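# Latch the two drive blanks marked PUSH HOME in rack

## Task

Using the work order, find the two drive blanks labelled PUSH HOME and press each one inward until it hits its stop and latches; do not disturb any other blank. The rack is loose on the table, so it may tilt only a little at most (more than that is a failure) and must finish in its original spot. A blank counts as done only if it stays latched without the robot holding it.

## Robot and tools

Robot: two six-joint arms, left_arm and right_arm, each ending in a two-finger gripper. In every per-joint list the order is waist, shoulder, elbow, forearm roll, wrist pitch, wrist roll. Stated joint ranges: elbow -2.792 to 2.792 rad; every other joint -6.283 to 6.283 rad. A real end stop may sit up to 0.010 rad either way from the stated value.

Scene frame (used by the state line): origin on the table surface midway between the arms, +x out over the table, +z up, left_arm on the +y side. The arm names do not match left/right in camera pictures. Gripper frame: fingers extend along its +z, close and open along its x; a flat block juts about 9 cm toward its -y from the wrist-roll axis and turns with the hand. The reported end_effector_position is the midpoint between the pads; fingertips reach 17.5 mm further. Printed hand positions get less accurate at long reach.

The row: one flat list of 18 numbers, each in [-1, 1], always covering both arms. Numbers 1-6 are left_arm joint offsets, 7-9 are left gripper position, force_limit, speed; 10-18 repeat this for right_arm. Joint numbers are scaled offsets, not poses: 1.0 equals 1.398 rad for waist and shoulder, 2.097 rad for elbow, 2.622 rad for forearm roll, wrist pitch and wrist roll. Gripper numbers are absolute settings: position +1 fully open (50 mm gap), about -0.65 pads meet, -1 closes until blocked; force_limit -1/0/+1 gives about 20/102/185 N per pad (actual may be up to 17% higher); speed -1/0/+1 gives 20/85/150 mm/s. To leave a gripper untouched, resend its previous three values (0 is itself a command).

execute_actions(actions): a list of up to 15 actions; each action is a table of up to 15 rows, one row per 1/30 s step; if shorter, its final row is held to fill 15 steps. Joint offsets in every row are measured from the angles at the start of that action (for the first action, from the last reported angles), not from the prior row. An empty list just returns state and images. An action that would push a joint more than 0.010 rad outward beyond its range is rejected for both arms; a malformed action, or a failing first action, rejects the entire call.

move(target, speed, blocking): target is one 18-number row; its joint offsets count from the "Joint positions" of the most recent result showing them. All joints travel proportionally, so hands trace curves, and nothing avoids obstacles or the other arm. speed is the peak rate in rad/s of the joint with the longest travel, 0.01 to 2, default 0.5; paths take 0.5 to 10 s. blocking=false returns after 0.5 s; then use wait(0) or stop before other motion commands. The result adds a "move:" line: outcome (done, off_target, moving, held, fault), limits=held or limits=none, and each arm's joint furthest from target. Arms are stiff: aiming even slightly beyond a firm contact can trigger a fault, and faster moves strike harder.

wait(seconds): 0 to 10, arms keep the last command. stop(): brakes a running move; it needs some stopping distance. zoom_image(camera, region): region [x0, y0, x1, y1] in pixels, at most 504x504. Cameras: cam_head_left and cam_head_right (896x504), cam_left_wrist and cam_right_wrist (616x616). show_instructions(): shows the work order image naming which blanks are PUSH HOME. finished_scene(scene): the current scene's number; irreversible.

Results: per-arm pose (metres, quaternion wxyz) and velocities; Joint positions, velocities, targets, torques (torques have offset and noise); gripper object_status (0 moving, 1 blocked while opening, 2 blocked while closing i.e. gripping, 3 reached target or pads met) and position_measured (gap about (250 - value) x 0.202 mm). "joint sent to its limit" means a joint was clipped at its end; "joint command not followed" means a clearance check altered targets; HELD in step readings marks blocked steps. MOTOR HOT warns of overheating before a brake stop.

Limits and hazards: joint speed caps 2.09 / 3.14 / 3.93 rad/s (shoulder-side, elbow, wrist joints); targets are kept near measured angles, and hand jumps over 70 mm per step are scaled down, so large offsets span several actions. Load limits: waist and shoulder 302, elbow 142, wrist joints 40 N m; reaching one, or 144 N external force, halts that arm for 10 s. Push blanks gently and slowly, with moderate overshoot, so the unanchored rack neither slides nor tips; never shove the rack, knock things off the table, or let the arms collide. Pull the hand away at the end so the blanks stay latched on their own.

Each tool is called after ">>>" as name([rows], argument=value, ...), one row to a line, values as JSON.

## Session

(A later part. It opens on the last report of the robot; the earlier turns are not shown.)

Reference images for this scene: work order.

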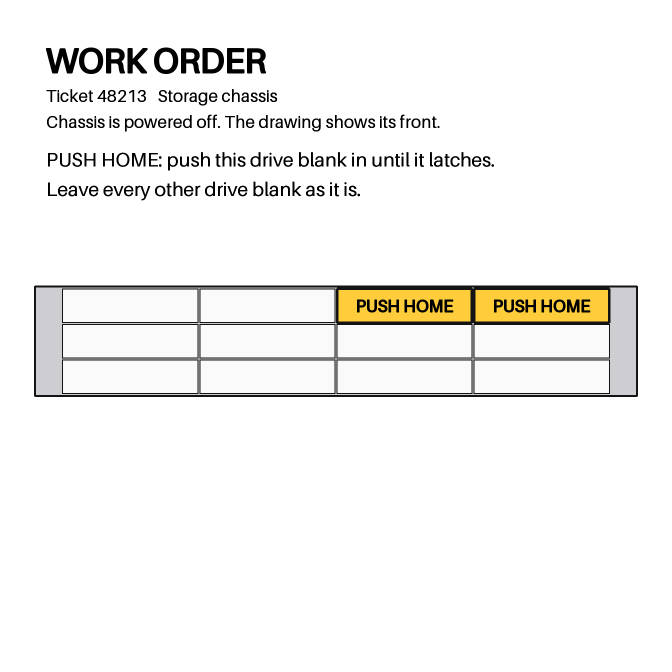

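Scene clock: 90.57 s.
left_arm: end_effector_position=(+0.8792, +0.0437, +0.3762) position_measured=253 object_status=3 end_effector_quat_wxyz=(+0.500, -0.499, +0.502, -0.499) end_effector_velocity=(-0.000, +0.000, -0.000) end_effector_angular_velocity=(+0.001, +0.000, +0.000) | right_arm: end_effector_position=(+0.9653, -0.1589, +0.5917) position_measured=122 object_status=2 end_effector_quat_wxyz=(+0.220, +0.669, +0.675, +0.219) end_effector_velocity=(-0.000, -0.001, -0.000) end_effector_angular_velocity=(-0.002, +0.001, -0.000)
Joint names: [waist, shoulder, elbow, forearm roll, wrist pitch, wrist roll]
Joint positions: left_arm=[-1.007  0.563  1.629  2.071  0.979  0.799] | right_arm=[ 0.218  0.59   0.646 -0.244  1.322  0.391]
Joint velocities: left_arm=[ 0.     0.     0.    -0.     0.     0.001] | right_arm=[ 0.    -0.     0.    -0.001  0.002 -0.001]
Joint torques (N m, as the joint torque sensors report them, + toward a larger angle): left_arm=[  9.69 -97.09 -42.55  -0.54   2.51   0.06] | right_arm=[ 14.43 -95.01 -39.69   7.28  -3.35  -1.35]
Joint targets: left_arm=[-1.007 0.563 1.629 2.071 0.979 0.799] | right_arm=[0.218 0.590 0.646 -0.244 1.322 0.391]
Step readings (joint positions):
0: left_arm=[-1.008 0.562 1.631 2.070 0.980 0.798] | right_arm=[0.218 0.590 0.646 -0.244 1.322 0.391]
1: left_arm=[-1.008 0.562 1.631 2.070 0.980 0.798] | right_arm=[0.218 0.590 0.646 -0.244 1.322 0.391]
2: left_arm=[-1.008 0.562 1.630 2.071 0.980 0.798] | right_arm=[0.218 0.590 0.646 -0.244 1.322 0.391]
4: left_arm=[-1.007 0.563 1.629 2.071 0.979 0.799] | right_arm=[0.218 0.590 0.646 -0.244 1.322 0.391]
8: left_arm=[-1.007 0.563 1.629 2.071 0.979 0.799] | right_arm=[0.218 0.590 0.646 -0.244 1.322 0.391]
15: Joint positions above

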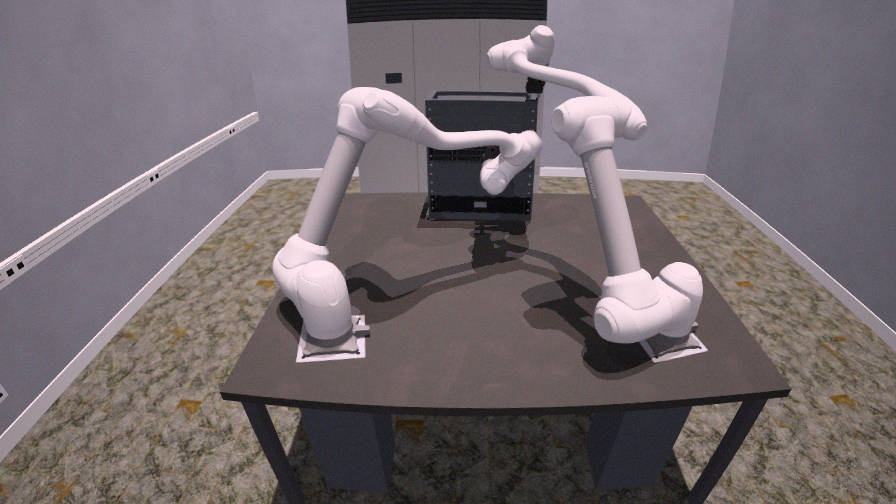

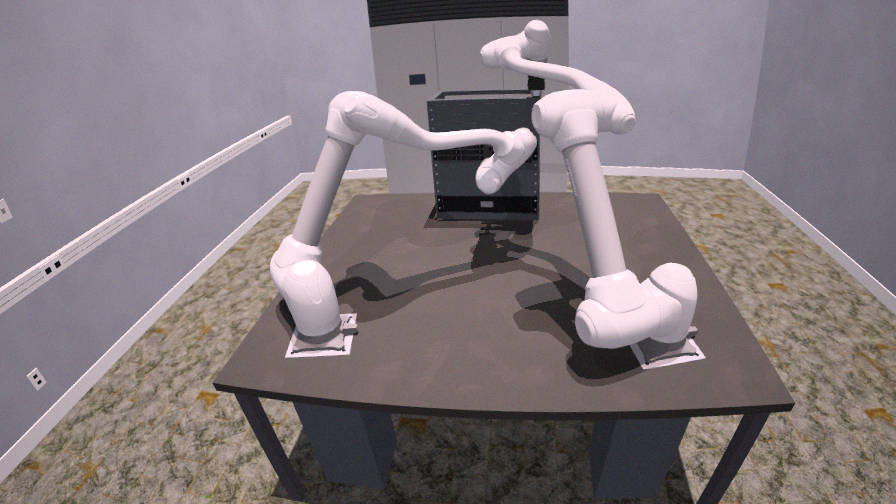

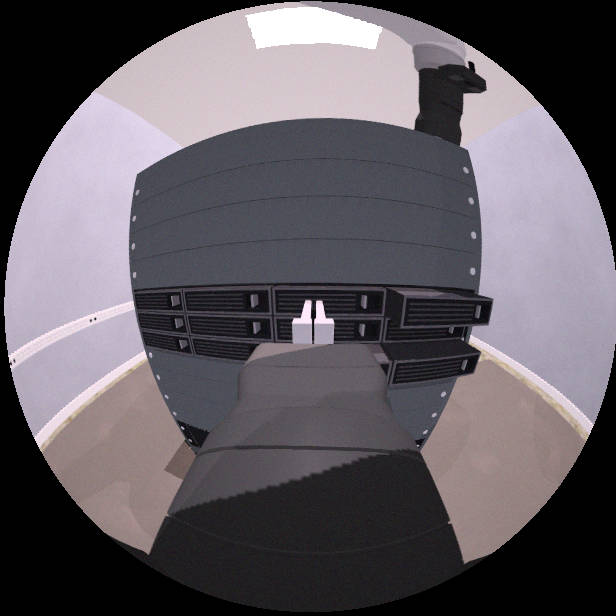

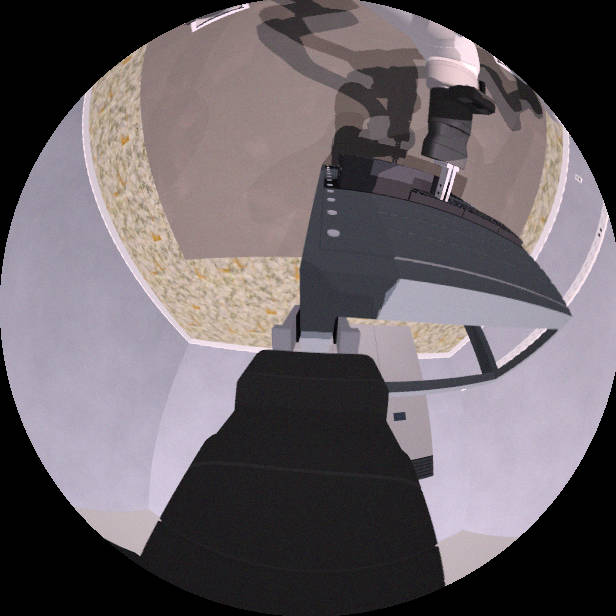

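Now 0.5 mm steps.

>>> execute_actions([
  [[0.00037,0.00032,-0.00035,0.0001,-0.00019,0.00003,-1,0,0.5,0,0,0,0,0,0,-1,0.6,0]],
])

>>> execute_actions([
  [[0.00037,0.00032,-0.00035,0.0001,-0.00019,0.00003,-1,0,0.5,0,0,0,0,0,0,-1,0.6,0]],
])

Scene clock: 94.30 s.
left_arm: end_effector_position=(+0.8797, +0.0437, +0.3762) position_measured=253 object_status=3 end_effector_quat_wxyz=(+0.500, -0.499, +0.502, -0.499) end_effector_velocity=(+0.000, -0.000, +0.000) end_effector_angular_velocity=(-0.001, +0.000, -0.000) | right_arm: end_effector_position=(+0.9653, -0.1589, +0.5917) position_measured=122 object_status=2 end_effector_quat_wxyz=(+0.220, +0.669, +0.675, +0.219) end_effector_velocity=(-0.000, -0.000, -0.001) end_effector_angular_velocity=(-0.000, +0.002, -0.001)
Joint names: [waist, shoulder, elbow, forearm roll, wrist pitch, wrist roll]
Joint positions: left_arm=[-1.007  0.563  1.628  2.071  0.979  0.799] | right_arm=[ 0.218  0.59   0.646 -0.244  1.322  0.391]
Joint velocities: left_arm=[ 0.     0.    -0.001 -0.    -0.001 -0.   ] | right_arm=[-0.     0.     0.001  0.     0.001  0.   ]
Joint torques (N m, as the joint torque sensors report them, + toward a larger angle): left_arm=[ 23.87 -91.58 -50.72  -0.31   0.35  -0.01] | right_arm=[ 16.33 -97.78 -38.16   7.94  -0.89  -1.41]
Joint targets: left_arm=[-1.007 0.563 1.628 2.071 0.979 0.799] | right_arm=[0.218 0.590 0.646 -0.244 1.322 0.391]
Step readings (joint positions):
0: left_arm=[-1.007 0.563 1.629 2.071 0.979 0.799] | right_arm=[0.218 0.590 0.646 -0.244 1.322 0.391]
1: left_arm=[-1.007 0.563 1.629 2.071 0.979 0.799] | right_arm=[0.218 0.590 0.646 -0.244 1.322 0.391]
2: left_arm=[-1.007 0.563 1.629 2.071 0.979 0.799] | right_arm=[0.218 0.590 0.646 -0.244 1.322 0.391]
4: left_arm=[-1.007 0.563 1.629 2.071 0.979 0.799] | right_arm=[0.218 0.590 0.646 -0.244 1.322 0.391]
8: left_arm=[-1.007 0.563 1.628 2.071 0.979 0.799] | right_arm=[0.218 0.590 0.646 -0.244 1.322 0.391]
15: Joint positions above

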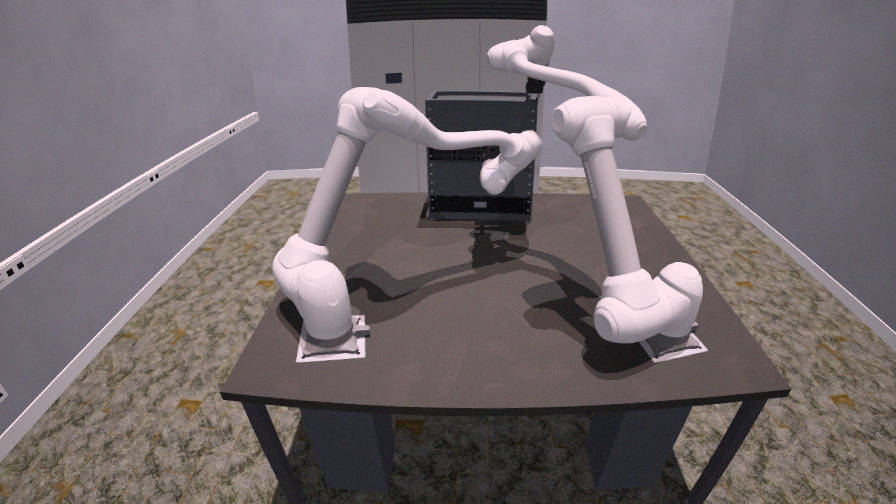

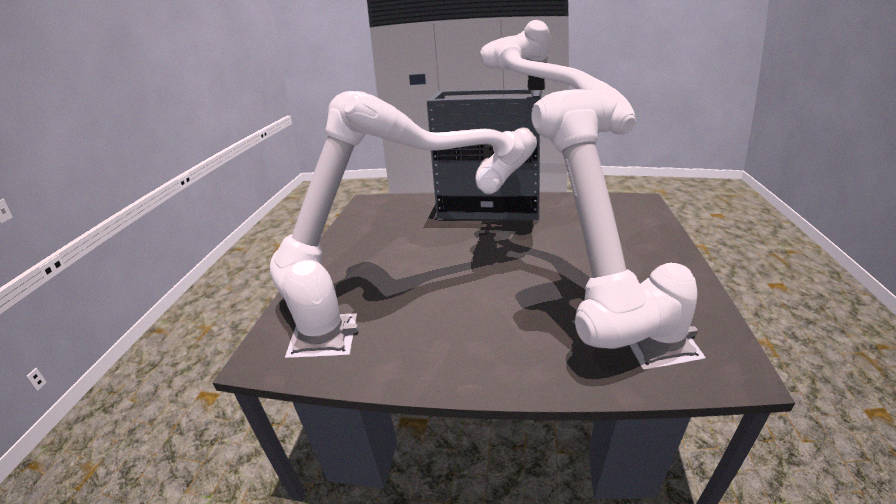

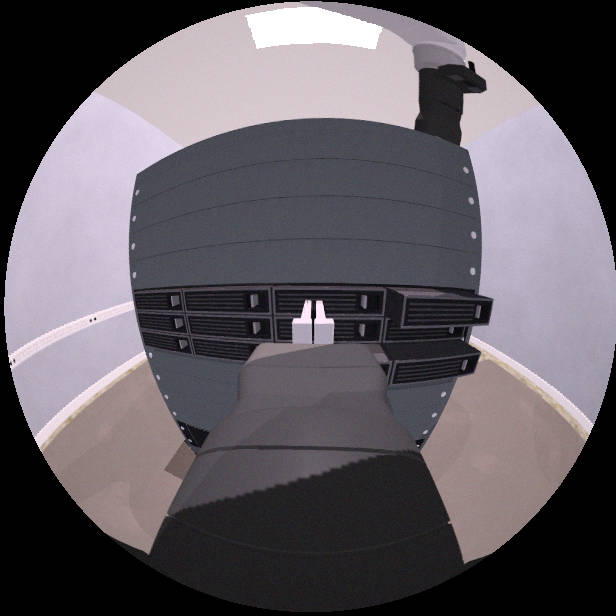

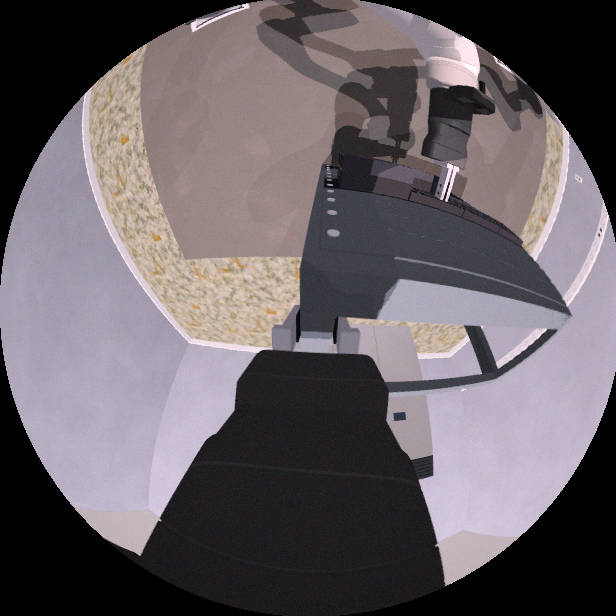

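Scene clock: 94.80 s.
left_arm: end_effector_position=(+0.8802, +0.0437, +0.3762) position_measured=253 object_status=3 end_effector_quat_wxyz=(+0.500, -0.498, +0.502, -0.499) end_effector_velocity=(-0.000, +0.000, -0.000) end_effector_angular_velocity=(-0.000, -0.000, +0.000) | right_arm: end_effector_position=(+0.9653, -0.1589, +0.5917) position_measured=122 object_status=2 end_effector_quat_wxyz=(+0.220, +0.669, +0.675, +0.219) end_effector_velocity=(+0.000, -0.000, +0.000) end_effector_angular_velocity=(-0.001, -0.001, -0.000)
Joint names: [waist, shoulder, elbow, forearm roll, wrist pitch, wrist roll]
Joint positions: left_arm=[-1.006  0.564  1.628  2.071  0.978  0.799] | right_arm=[ 0.218  0.59   0.646 -0.244  1.322  0.391]
Joint velocities: left_arm=[-0.     0.     0.001  0.     0.001 -0.001] | right_arm=[-0.    -0.    -0.    -0.001 -0.    -0.001]
Joint torques (N m, as the joint torque sensors report them, + toward a larger angle): left_arm=[ 41.03 -82.77 -59.98   0.53  -2.14   0.3 ] | right_arm=[  20.95 -102.1   -36.72    8.95    1.84   -1.59]
Joint targets: left_arm=[-1.006 0.564 1.628 2.071 0.978 0.799] | right_arm=[0.218 0.590 0.646 -0.244 1.322 0.391]
Step readings (joint positions):
0: left_arm=[-1.007 0.563 1.628 2.071 0.979 0.799] | right_arm=[0.218 0.590 0.646 -0.244 1.322 0.391]
1: left_arm=[-1.007 0.563 1.628 2.071 0.979 0.799] | right_arm=[0.218 0.590 0.646 -0.244 1.322 0.391]
2: left_arm=[-1.006 0.564 1.628 2.071 0.978 0.799] | right_arm=[0.218 0.590 0.646 -0.244 1.322 0.391]
4: left_arm=[-1.006 0.564 1.628 2.071 0.978 0.799] | right_arm=[0.218 0.590 0.646 -0.244 1.322 0.391]
8: left_arm=[-1.006 0.564 1.628 2.071 0.978 0.799] | right_arm=[0.218 0.590 0.646 -0.244 1.322 0.391]
15: Joint positions above

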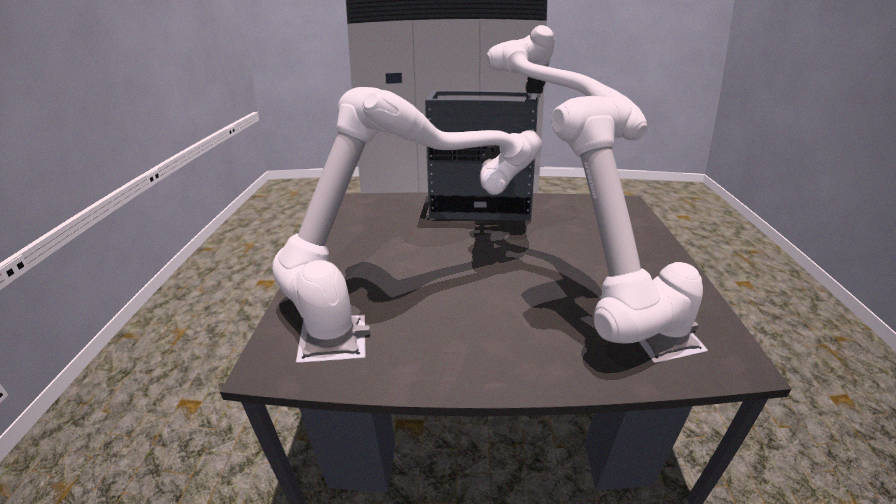

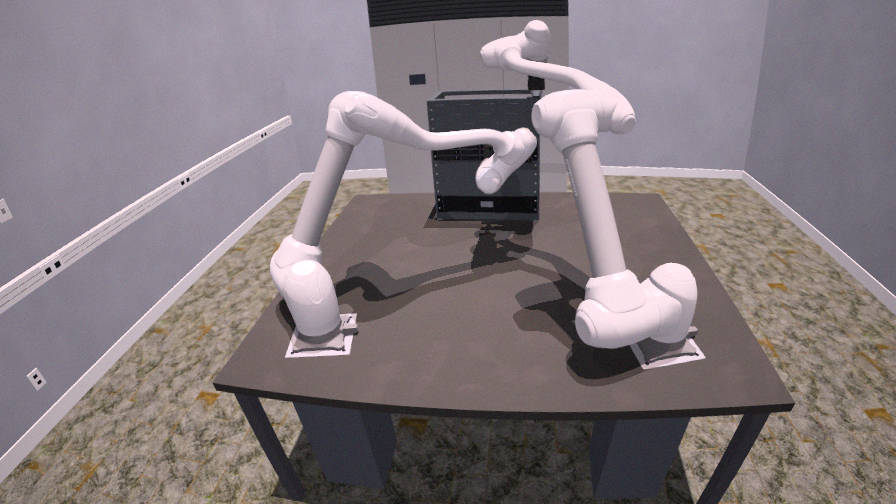

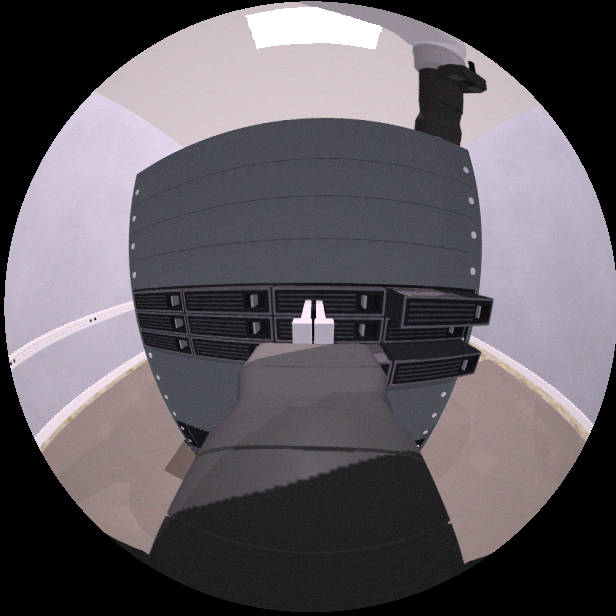

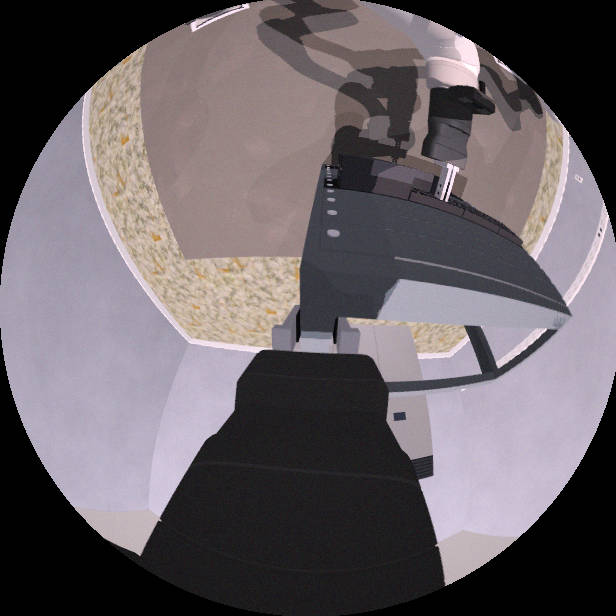

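>>> move(target=[-0.0429,-0.0386,0.0434,-0.0099,0.0229,-0.0057,-1,0,0.5,0,0,0,0,0,0,-1,0.6,0], speed=0.1)

Scene clock: 102.73 s.
left_arm: end_effector_position=(+0.8199, +0.0421, +0.3773) position_measured=253 object_status=3 end_effector_quat_wxyz=(+0.500, -0.498, +0.502, -0.501) end_effector_velocity=(-0.000, +0.000, +0.000) end_effector_angular_velocity=(-0.002, -0.000, +0.000) | right_arm: end_effector_position=(+0.9653, -0.1589, +0.5917) position_measured=122 object_status=2 end_effector_quat_wxyz=(+0.220, +0.669, +0.675, +0.219) end_effector_velocity=(-0.000, -0.000, +0.001) end_effector_angular_velocity=(-0.000, -0.001, -0.001)
Joint names: [waist, shoulder, elbow, forearm roll, wrist pitch, wrist roll]
Joint positions: left_arm=[-1.066  0.51   1.719  2.046  1.038  0.784] | right_arm=[ 0.218  0.59   0.646 -0.244  1.322  0.391]
Joint velocities: left_arm=[-0.    -0.     0.     0.     0.001 -0.002] | right_arm=[ 0.    -0.    -0.001 -0.001  0.     0.001]
Joint torques (N m, as the joint torque sensors report them, + toward a larger angle): left_arm=[  2.6  -95.48 -39.21   0.31   2.61  -0.18] | right_arm=[ 13.13 -93.64 -40.8    7.18  -4.99  -1.4 ]
Joint targets: left_arm=[-1.066 0.510 1.719 2.046 1.038 0.784] | right_arm=[0.218 0.590 0.646 -0.244 1.322 0.391]
move: done; limits=none; left_arm: farthest joint: the waist, 0.000 radians from its target (0.060 radians at the start); right_arm: farthest joint: the waist, 0.000 radians from its target (0.000 radians at the start)

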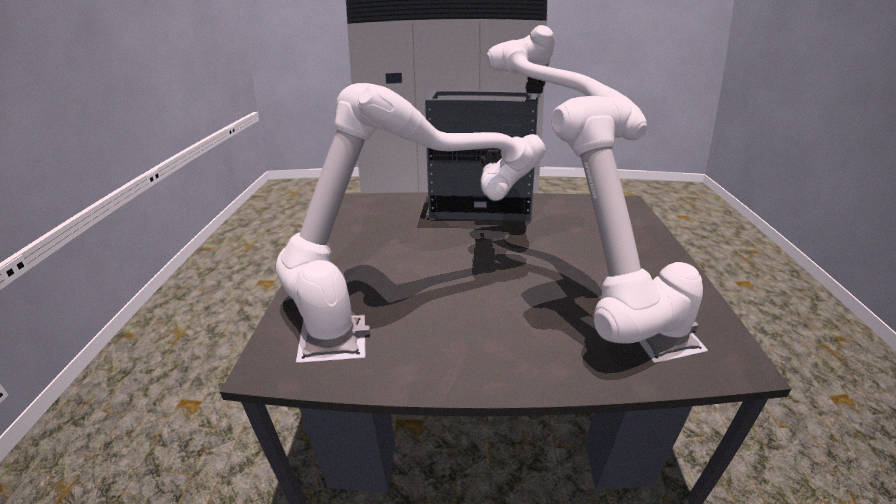

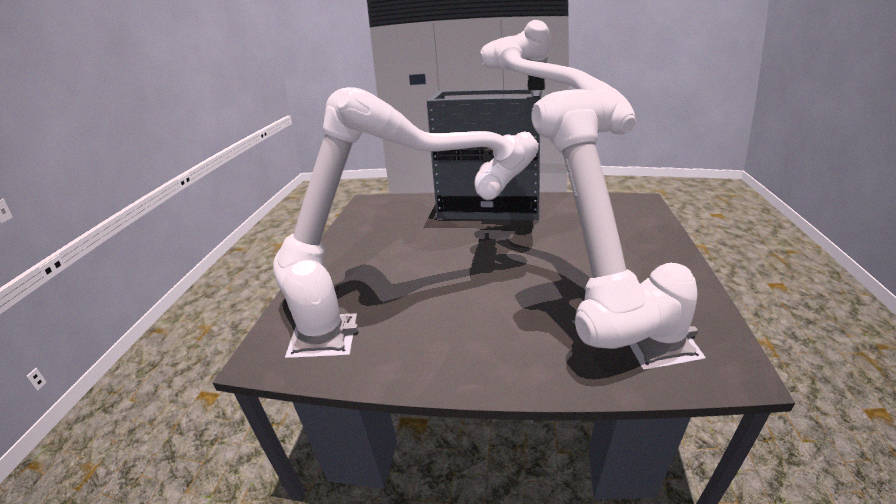

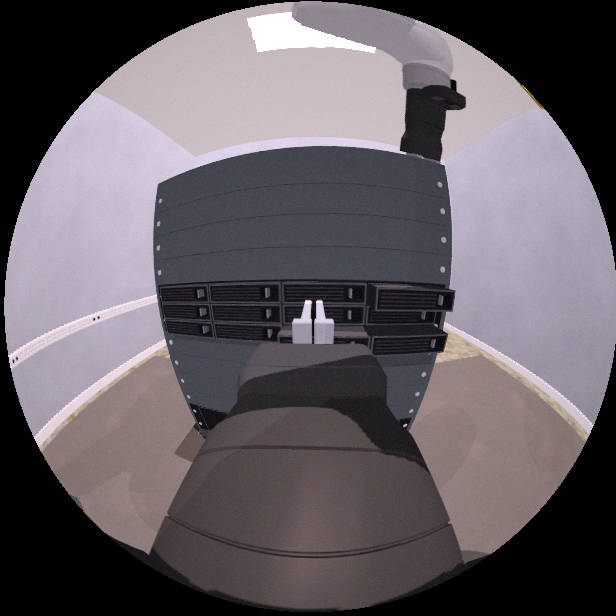

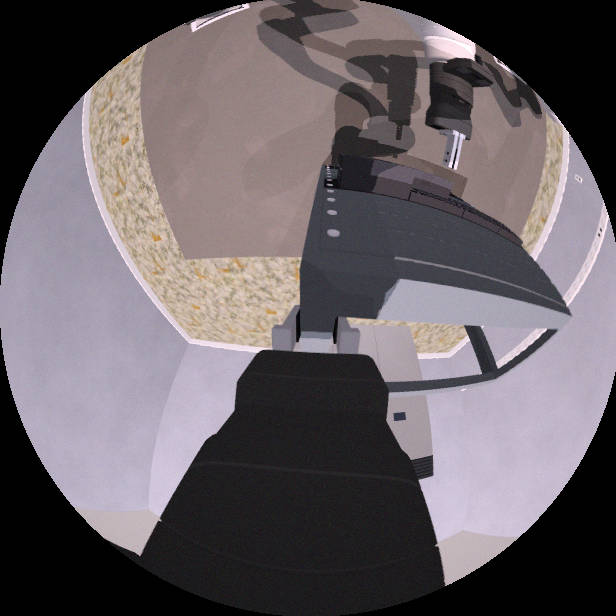

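>>> move(target=[-0.0522,0.0672,-0.0768,-0.0355,0.0099,0.0378,-1,0,0.5,0,0,0,0,0,0,-1,0.6,0], speed=0.15)

>>> zoom_image(camera="cam_left_wrist", region=[130, 250, 490, 380])

Scene clock: 105.90 s.
left_arm: end_effector_position=(+0.8198, -0.0510, +0.3767) position_measured=253 object_status=3 end_effector_quat_wxyz=(+0.500, -0.498, +0.502, -0.500) end_effector_velocity=(-0.000, -0.000, -0.001) end_effector_angular_velocity=(-0.000, +0.001, -0.001) | right_arm: end_effector_position=(+0.9653, -0.1589, +0.5917) position_measured=122 object_status=2 end_effector_quat_wxyz=(+0.220, +0.669, +0.675, +0.219) end_effector_velocity=(+0.000, -0.000, -0.000) end_effector_angular_velocity=(-0.001, +0.000, +0.000)
Joint names: [waist, shoulder, elbow, forearm roll, wrist pitch, wrist roll]
Joint positions: left_arm=[-1.139  0.604  1.558  1.952  1.064  0.883] | right_arm=[ 0.218  0.59   0.646 -0.244  1.322  0.391]
Joint velocities: left_arm=[-0.     0.     0.     0.    -0.001 -0.001] | right_arm=[-0.     0.     0.    -0.001 -0.    -0.   ]
Joint torques (N m, as the joint torque sensors report them, + toward a larger angle): left_arm=[   0.24 -105.15  -41.03    0.64    2.3     0.02] | right_arm=[ 14.1  -93.95 -39.59   7.13  -4.74  -1.38]
Joint targets: left_arm=[-1.139 0.604 1.558 1.952 1.064 0.883] | right_arm=[0.218 0.590 0.646 -0.244 1.322 0.391]
move: done; limits=none; left_arm: farthest joint: the waist, 0.000 radians from its target (0.073 radians at the start); right_arm: farthest joint: the waist, 0.000 radians from its target (0.000 radians at the start)

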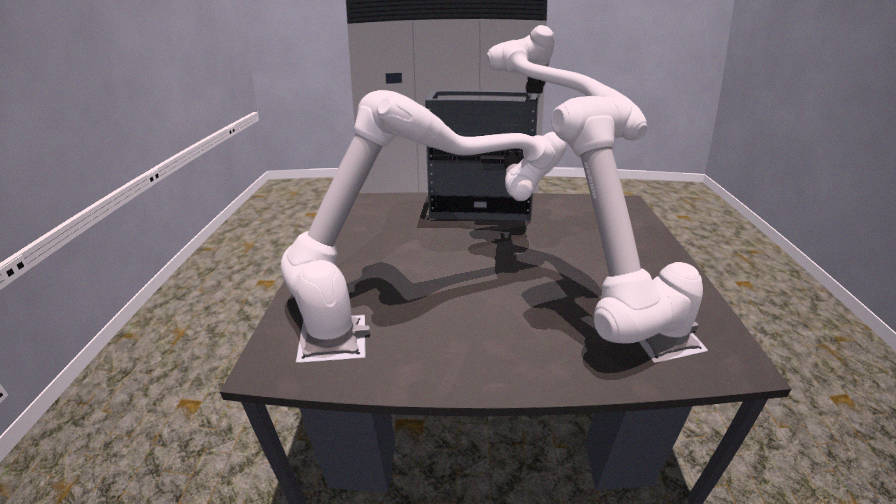

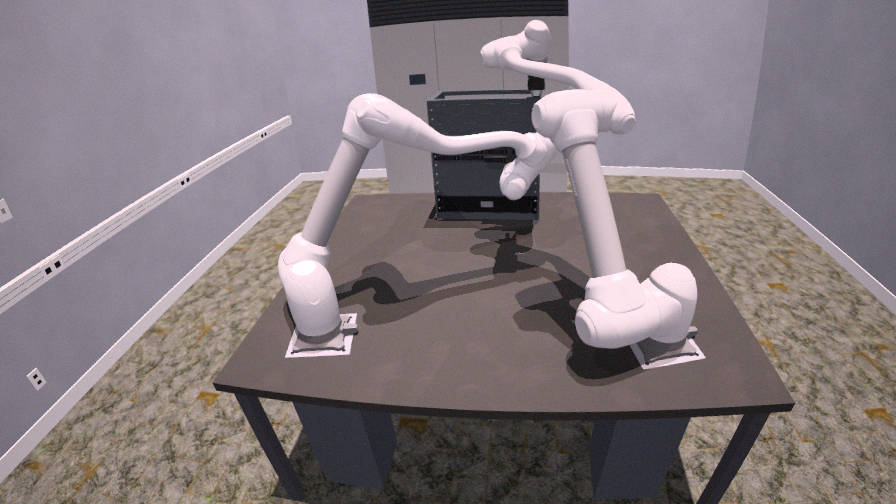

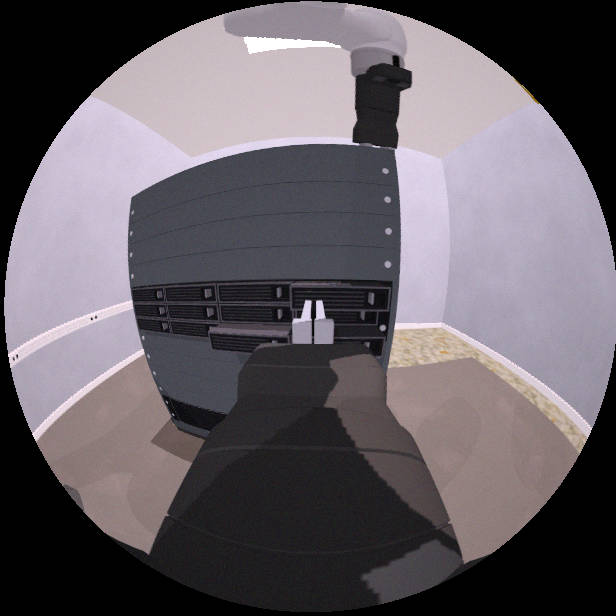

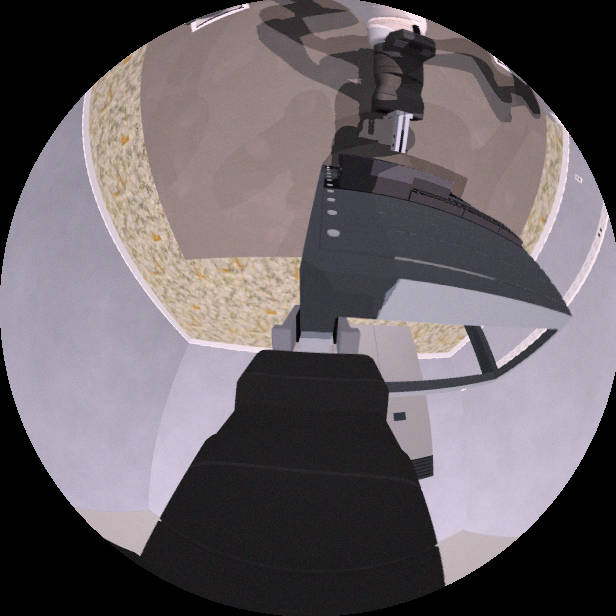

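Region (130, 250, 490, 380) of cam_left_wrist's 616x616 image, scaled by 1.400, with more detail than that image has; it fills the top 182 rows of this view, and the rest is white.

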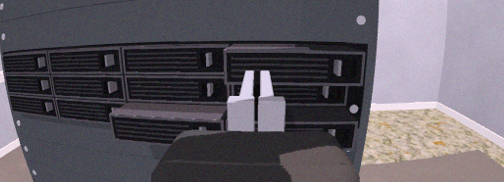

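>>> move(target=[0.006,0.024,-0.0285,-0.0029,-0.0061,0.0096,-1,0,0.5,0,0,0,0,0,0,-1,0.6,0], speed=0.08)

>>> zoom_image(camera="cam_left_wrist", region=[130, 250, 490, 380])

>>> zoom_image(camera="cam_right_wrist", region=[300, 100, 540, 260])

Scene clock: 111.43 s.
left_arm: end_effector_position=(+0.8398, -0.0669, +0.3769) position_measured=253 object_status=3 end_effector_quat_wxyz=(+0.500, -0.498, +0.502, -0.500) end_effector_velocity=(+0.000, +0.000, -0.000) end_effector_angular_velocity=(+0.000, +0.001, -0.000) | right_arm: end_effector_position=(+0.9653, -0.1589, +0.5917) position_measured=122 object_status=2 end_effector_quat_wxyz=(+0.220, +0.669, +0.675, +0.219) end_effector_velocity=(-0.000, +0.000, -0.001) end_effector_angular_velocity=(+0.000, +0.002, -0.000)
Joint names: [waist, shoulder, elbow, forearm roll, wrist pitch, wrist roll]
Joint positions: left_arm=[-1.131  0.637  1.498  1.945  1.048  0.908] | right_arm=[ 0.218  0.59   0.646 -0.244  1.322  0.391]
Joint velocities: left_arm=[ 0.     0.     0.    -0.    -0.001  0.   ] | right_arm=[-0.     0.     0.     0.001  0.001  0.   ]
Joint torques (N m, as the joint torque sensors report them, + toward a larger angle): left_arm=[   3.68 -106.49  -43.3     1.21    1.54    0.17] | right_arm=[ 14.07 -94.62 -40.29   7.63  -4.22  -1.21]
Joint targets: left_arm=[-1.131 0.637 1.498 1.945 1.048 0.908] | right_arm=[0.218 0.590 0.646 -0.244 1.322 0.391]
move: done; limits=none; left_arm: farthest joint: the waist, 0.000 radians from its target (0.009 radians at the start); right_arm: farthest joint: the waist, 0.000 radians from its target (0.000 radians at the start)

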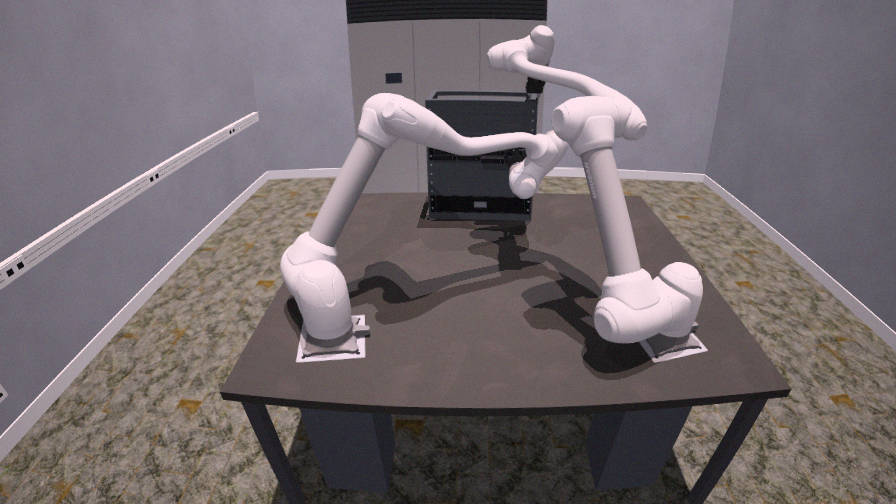

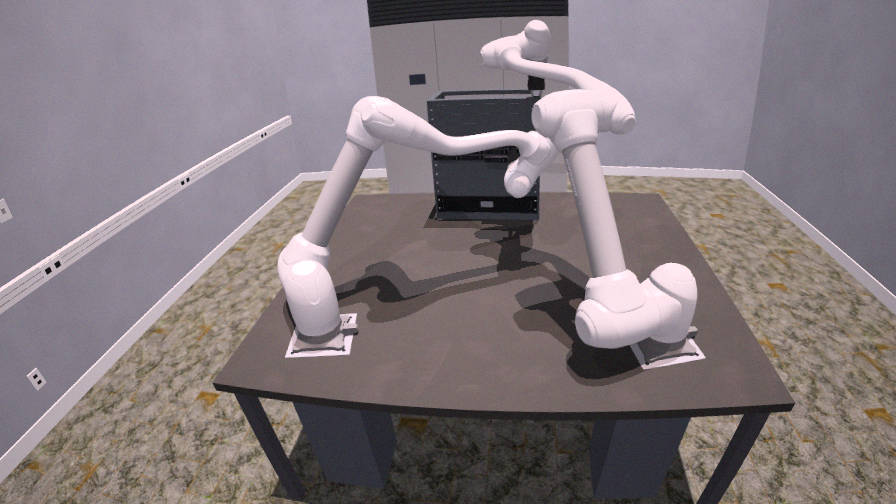

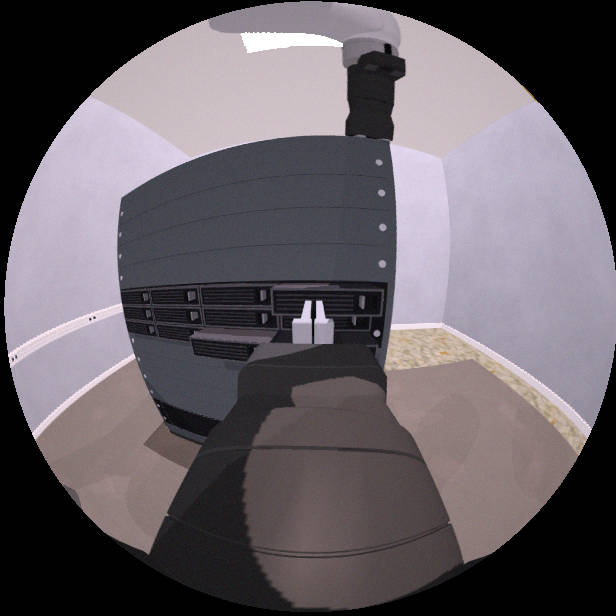

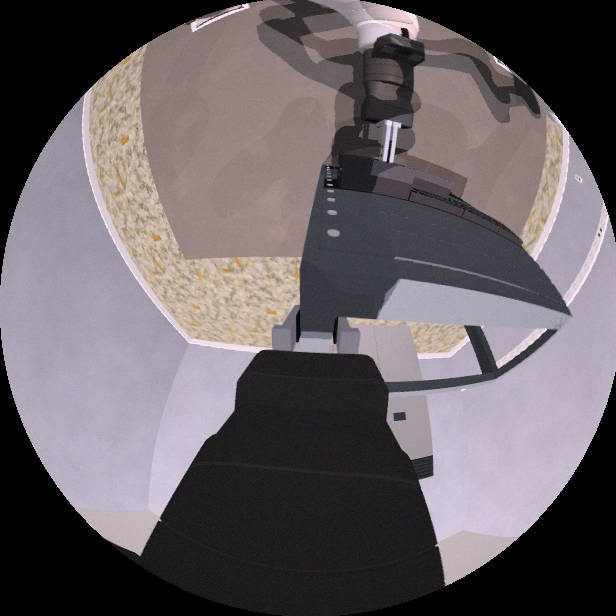

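Region (130, 250, 490, 380) of cam_left_wrist's 616x616 image, scaled by 1.400, with more detail than that image has; it fills the top 182 rows of this view, and the rest is white.

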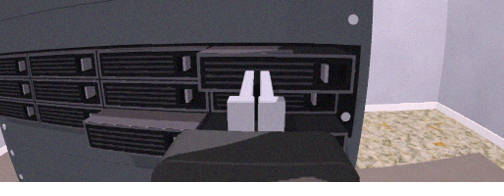

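Region (300, 100, 540, 260) of cam_right_wrist's 616x616 image, scaled by 2.100, with more detail than that image has.

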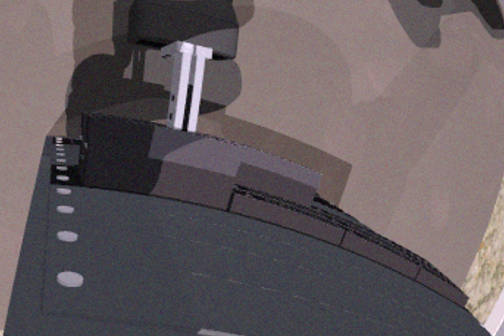

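>>> move(target=[0.0201,0.0188,-0.0224,0.0033,-0.0113,0.0046,-1,0,0.5,0,0,0,0,0,0,-1,0.6,0], speed=0.015)

>>> zoom_image(camera="cam_left_wrist", region=[130, 250, 490, 380])

>>> zoom_image(camera="cam_right_wrist", region=[300, 100, 540, 260])

Scene clock: 116.03 s.
left_arm: end_effector_position=(+0.8698, -0.0670, +0.3769) position_measured=253 object_status=3 end_effector_quat_wxyz=(+0.500, -0.498, +0.502, -0.500) end_effector_velocity=(-0.000, -0.000, -0.000) end_effector_angular_velocity=(+0.001, +0.000, -0.001) | right_arm: end_effector_position=(+0.9653, -0.1589, +0.5917) position_measured=122 object_status=2 end_effector_quat_wxyz=(+0.220, +0.669, +0.675, +0.219) end_effector_velocity=(-0.000, -0.000, -0.001) end_effector_angular_velocity=(-0.001, +0.000, +0.000)
Joint names: [waist, shoulder, elbow, forearm roll, wrist pitch, wrist roll]
Joint positions: left_arm=[-1.103  0.664  1.451  1.953  1.019  0.92 ] | right_arm=[ 0.218  0.59   0.646 -0.244  1.322  0.391]
Joint velocities: left_arm=[-0.     0.     0.     0.001 -0.001  0.   ] | right_arm=[ 0.    -0.     0.001 -0.    -0.    -0.   ]
Joint torques (N m, as the joint torque sensors report them, + toward a larger angle): left_arm=[   8.21 -109.47  -42.18    0.      2.44   -0.19] | right_arm=[ 13.84 -94.99 -40.38   7.42  -4.18  -1.4 ]
Joint targets: left_arm=[-1.103 0.664 1.451 1.953 1.019 0.920] | right_arm=[0.218 0.590 0.646 -0.244 1.322 0.391]
move: done; limits=none; left_arm: farthest joint: the waist, 0.000 radians from its target (0.028 radians at the start); right_arm: farthest joint: the waist, 0.000 radians from its target (0.000 radians at the start)

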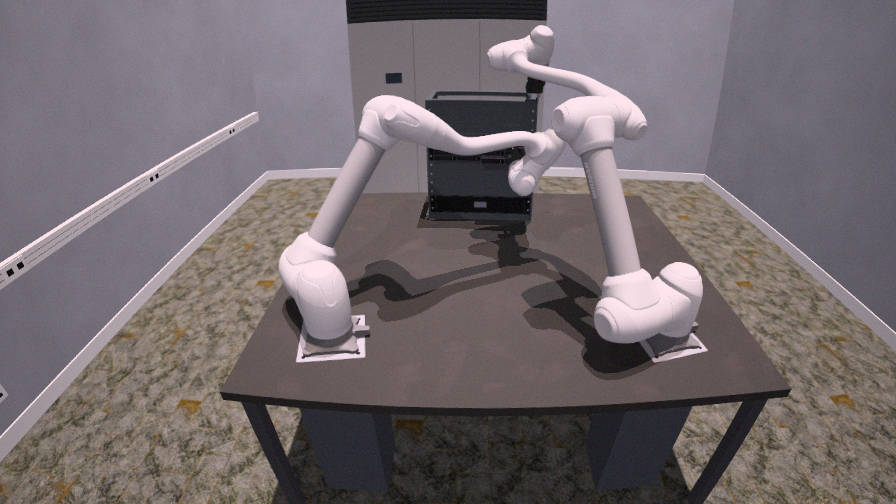

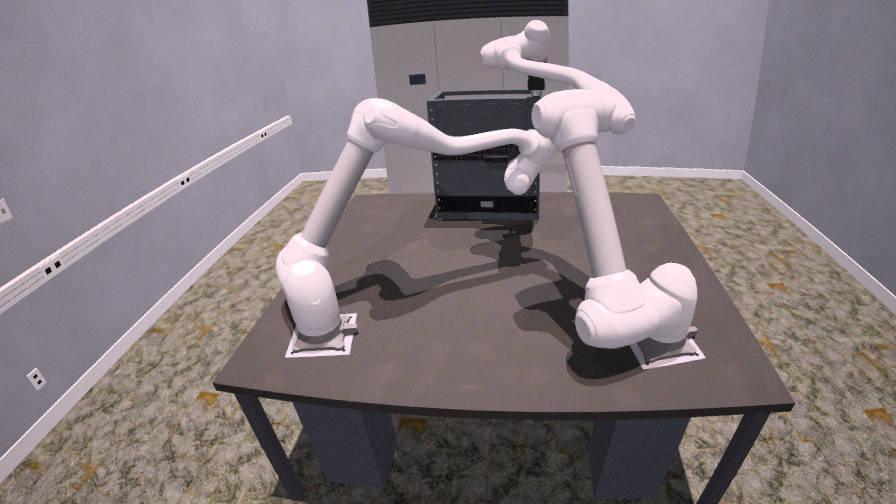

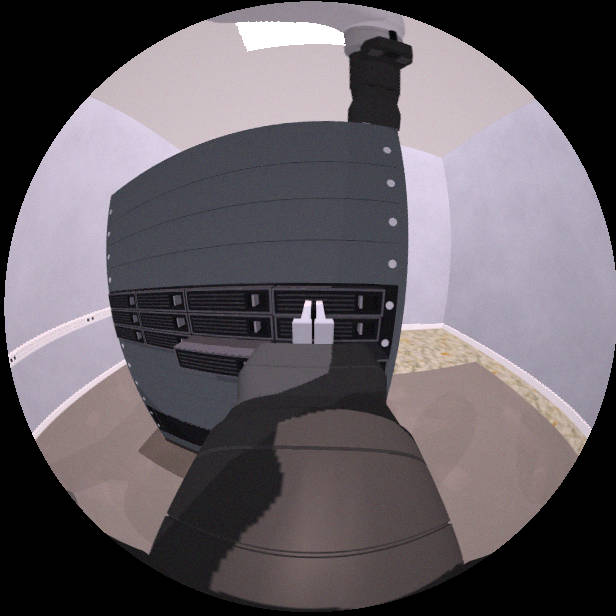

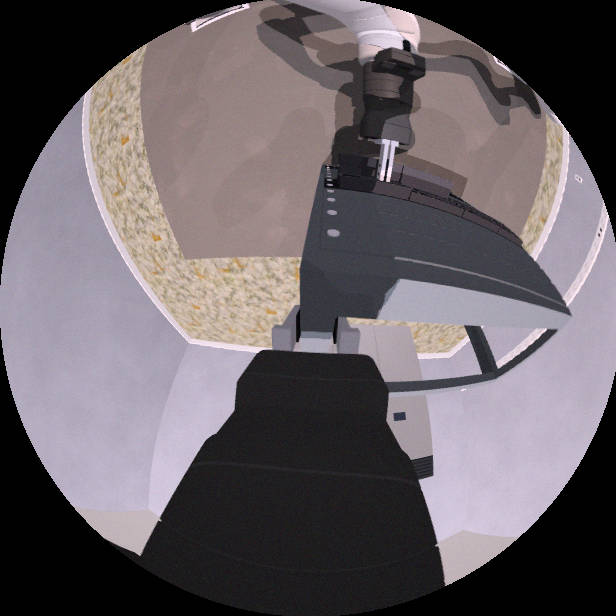

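Region (130, 250, 490, 380) of cam_left_wrist's 616x616 image, scaled by 1.400, with more detail than that image has; it fills the top 182 rows of this view, and the rest is white.

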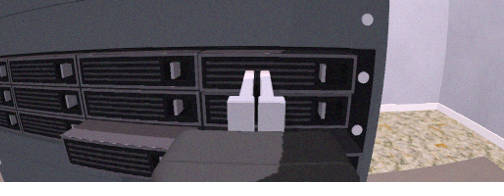

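Region (300, 100, 540, 260) of cam_right_wrist's 616x616 image, scaled by 2.100, with more detail than that image has.

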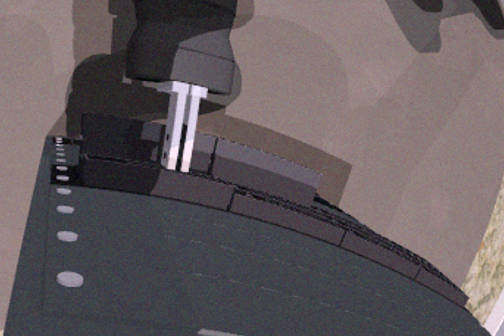

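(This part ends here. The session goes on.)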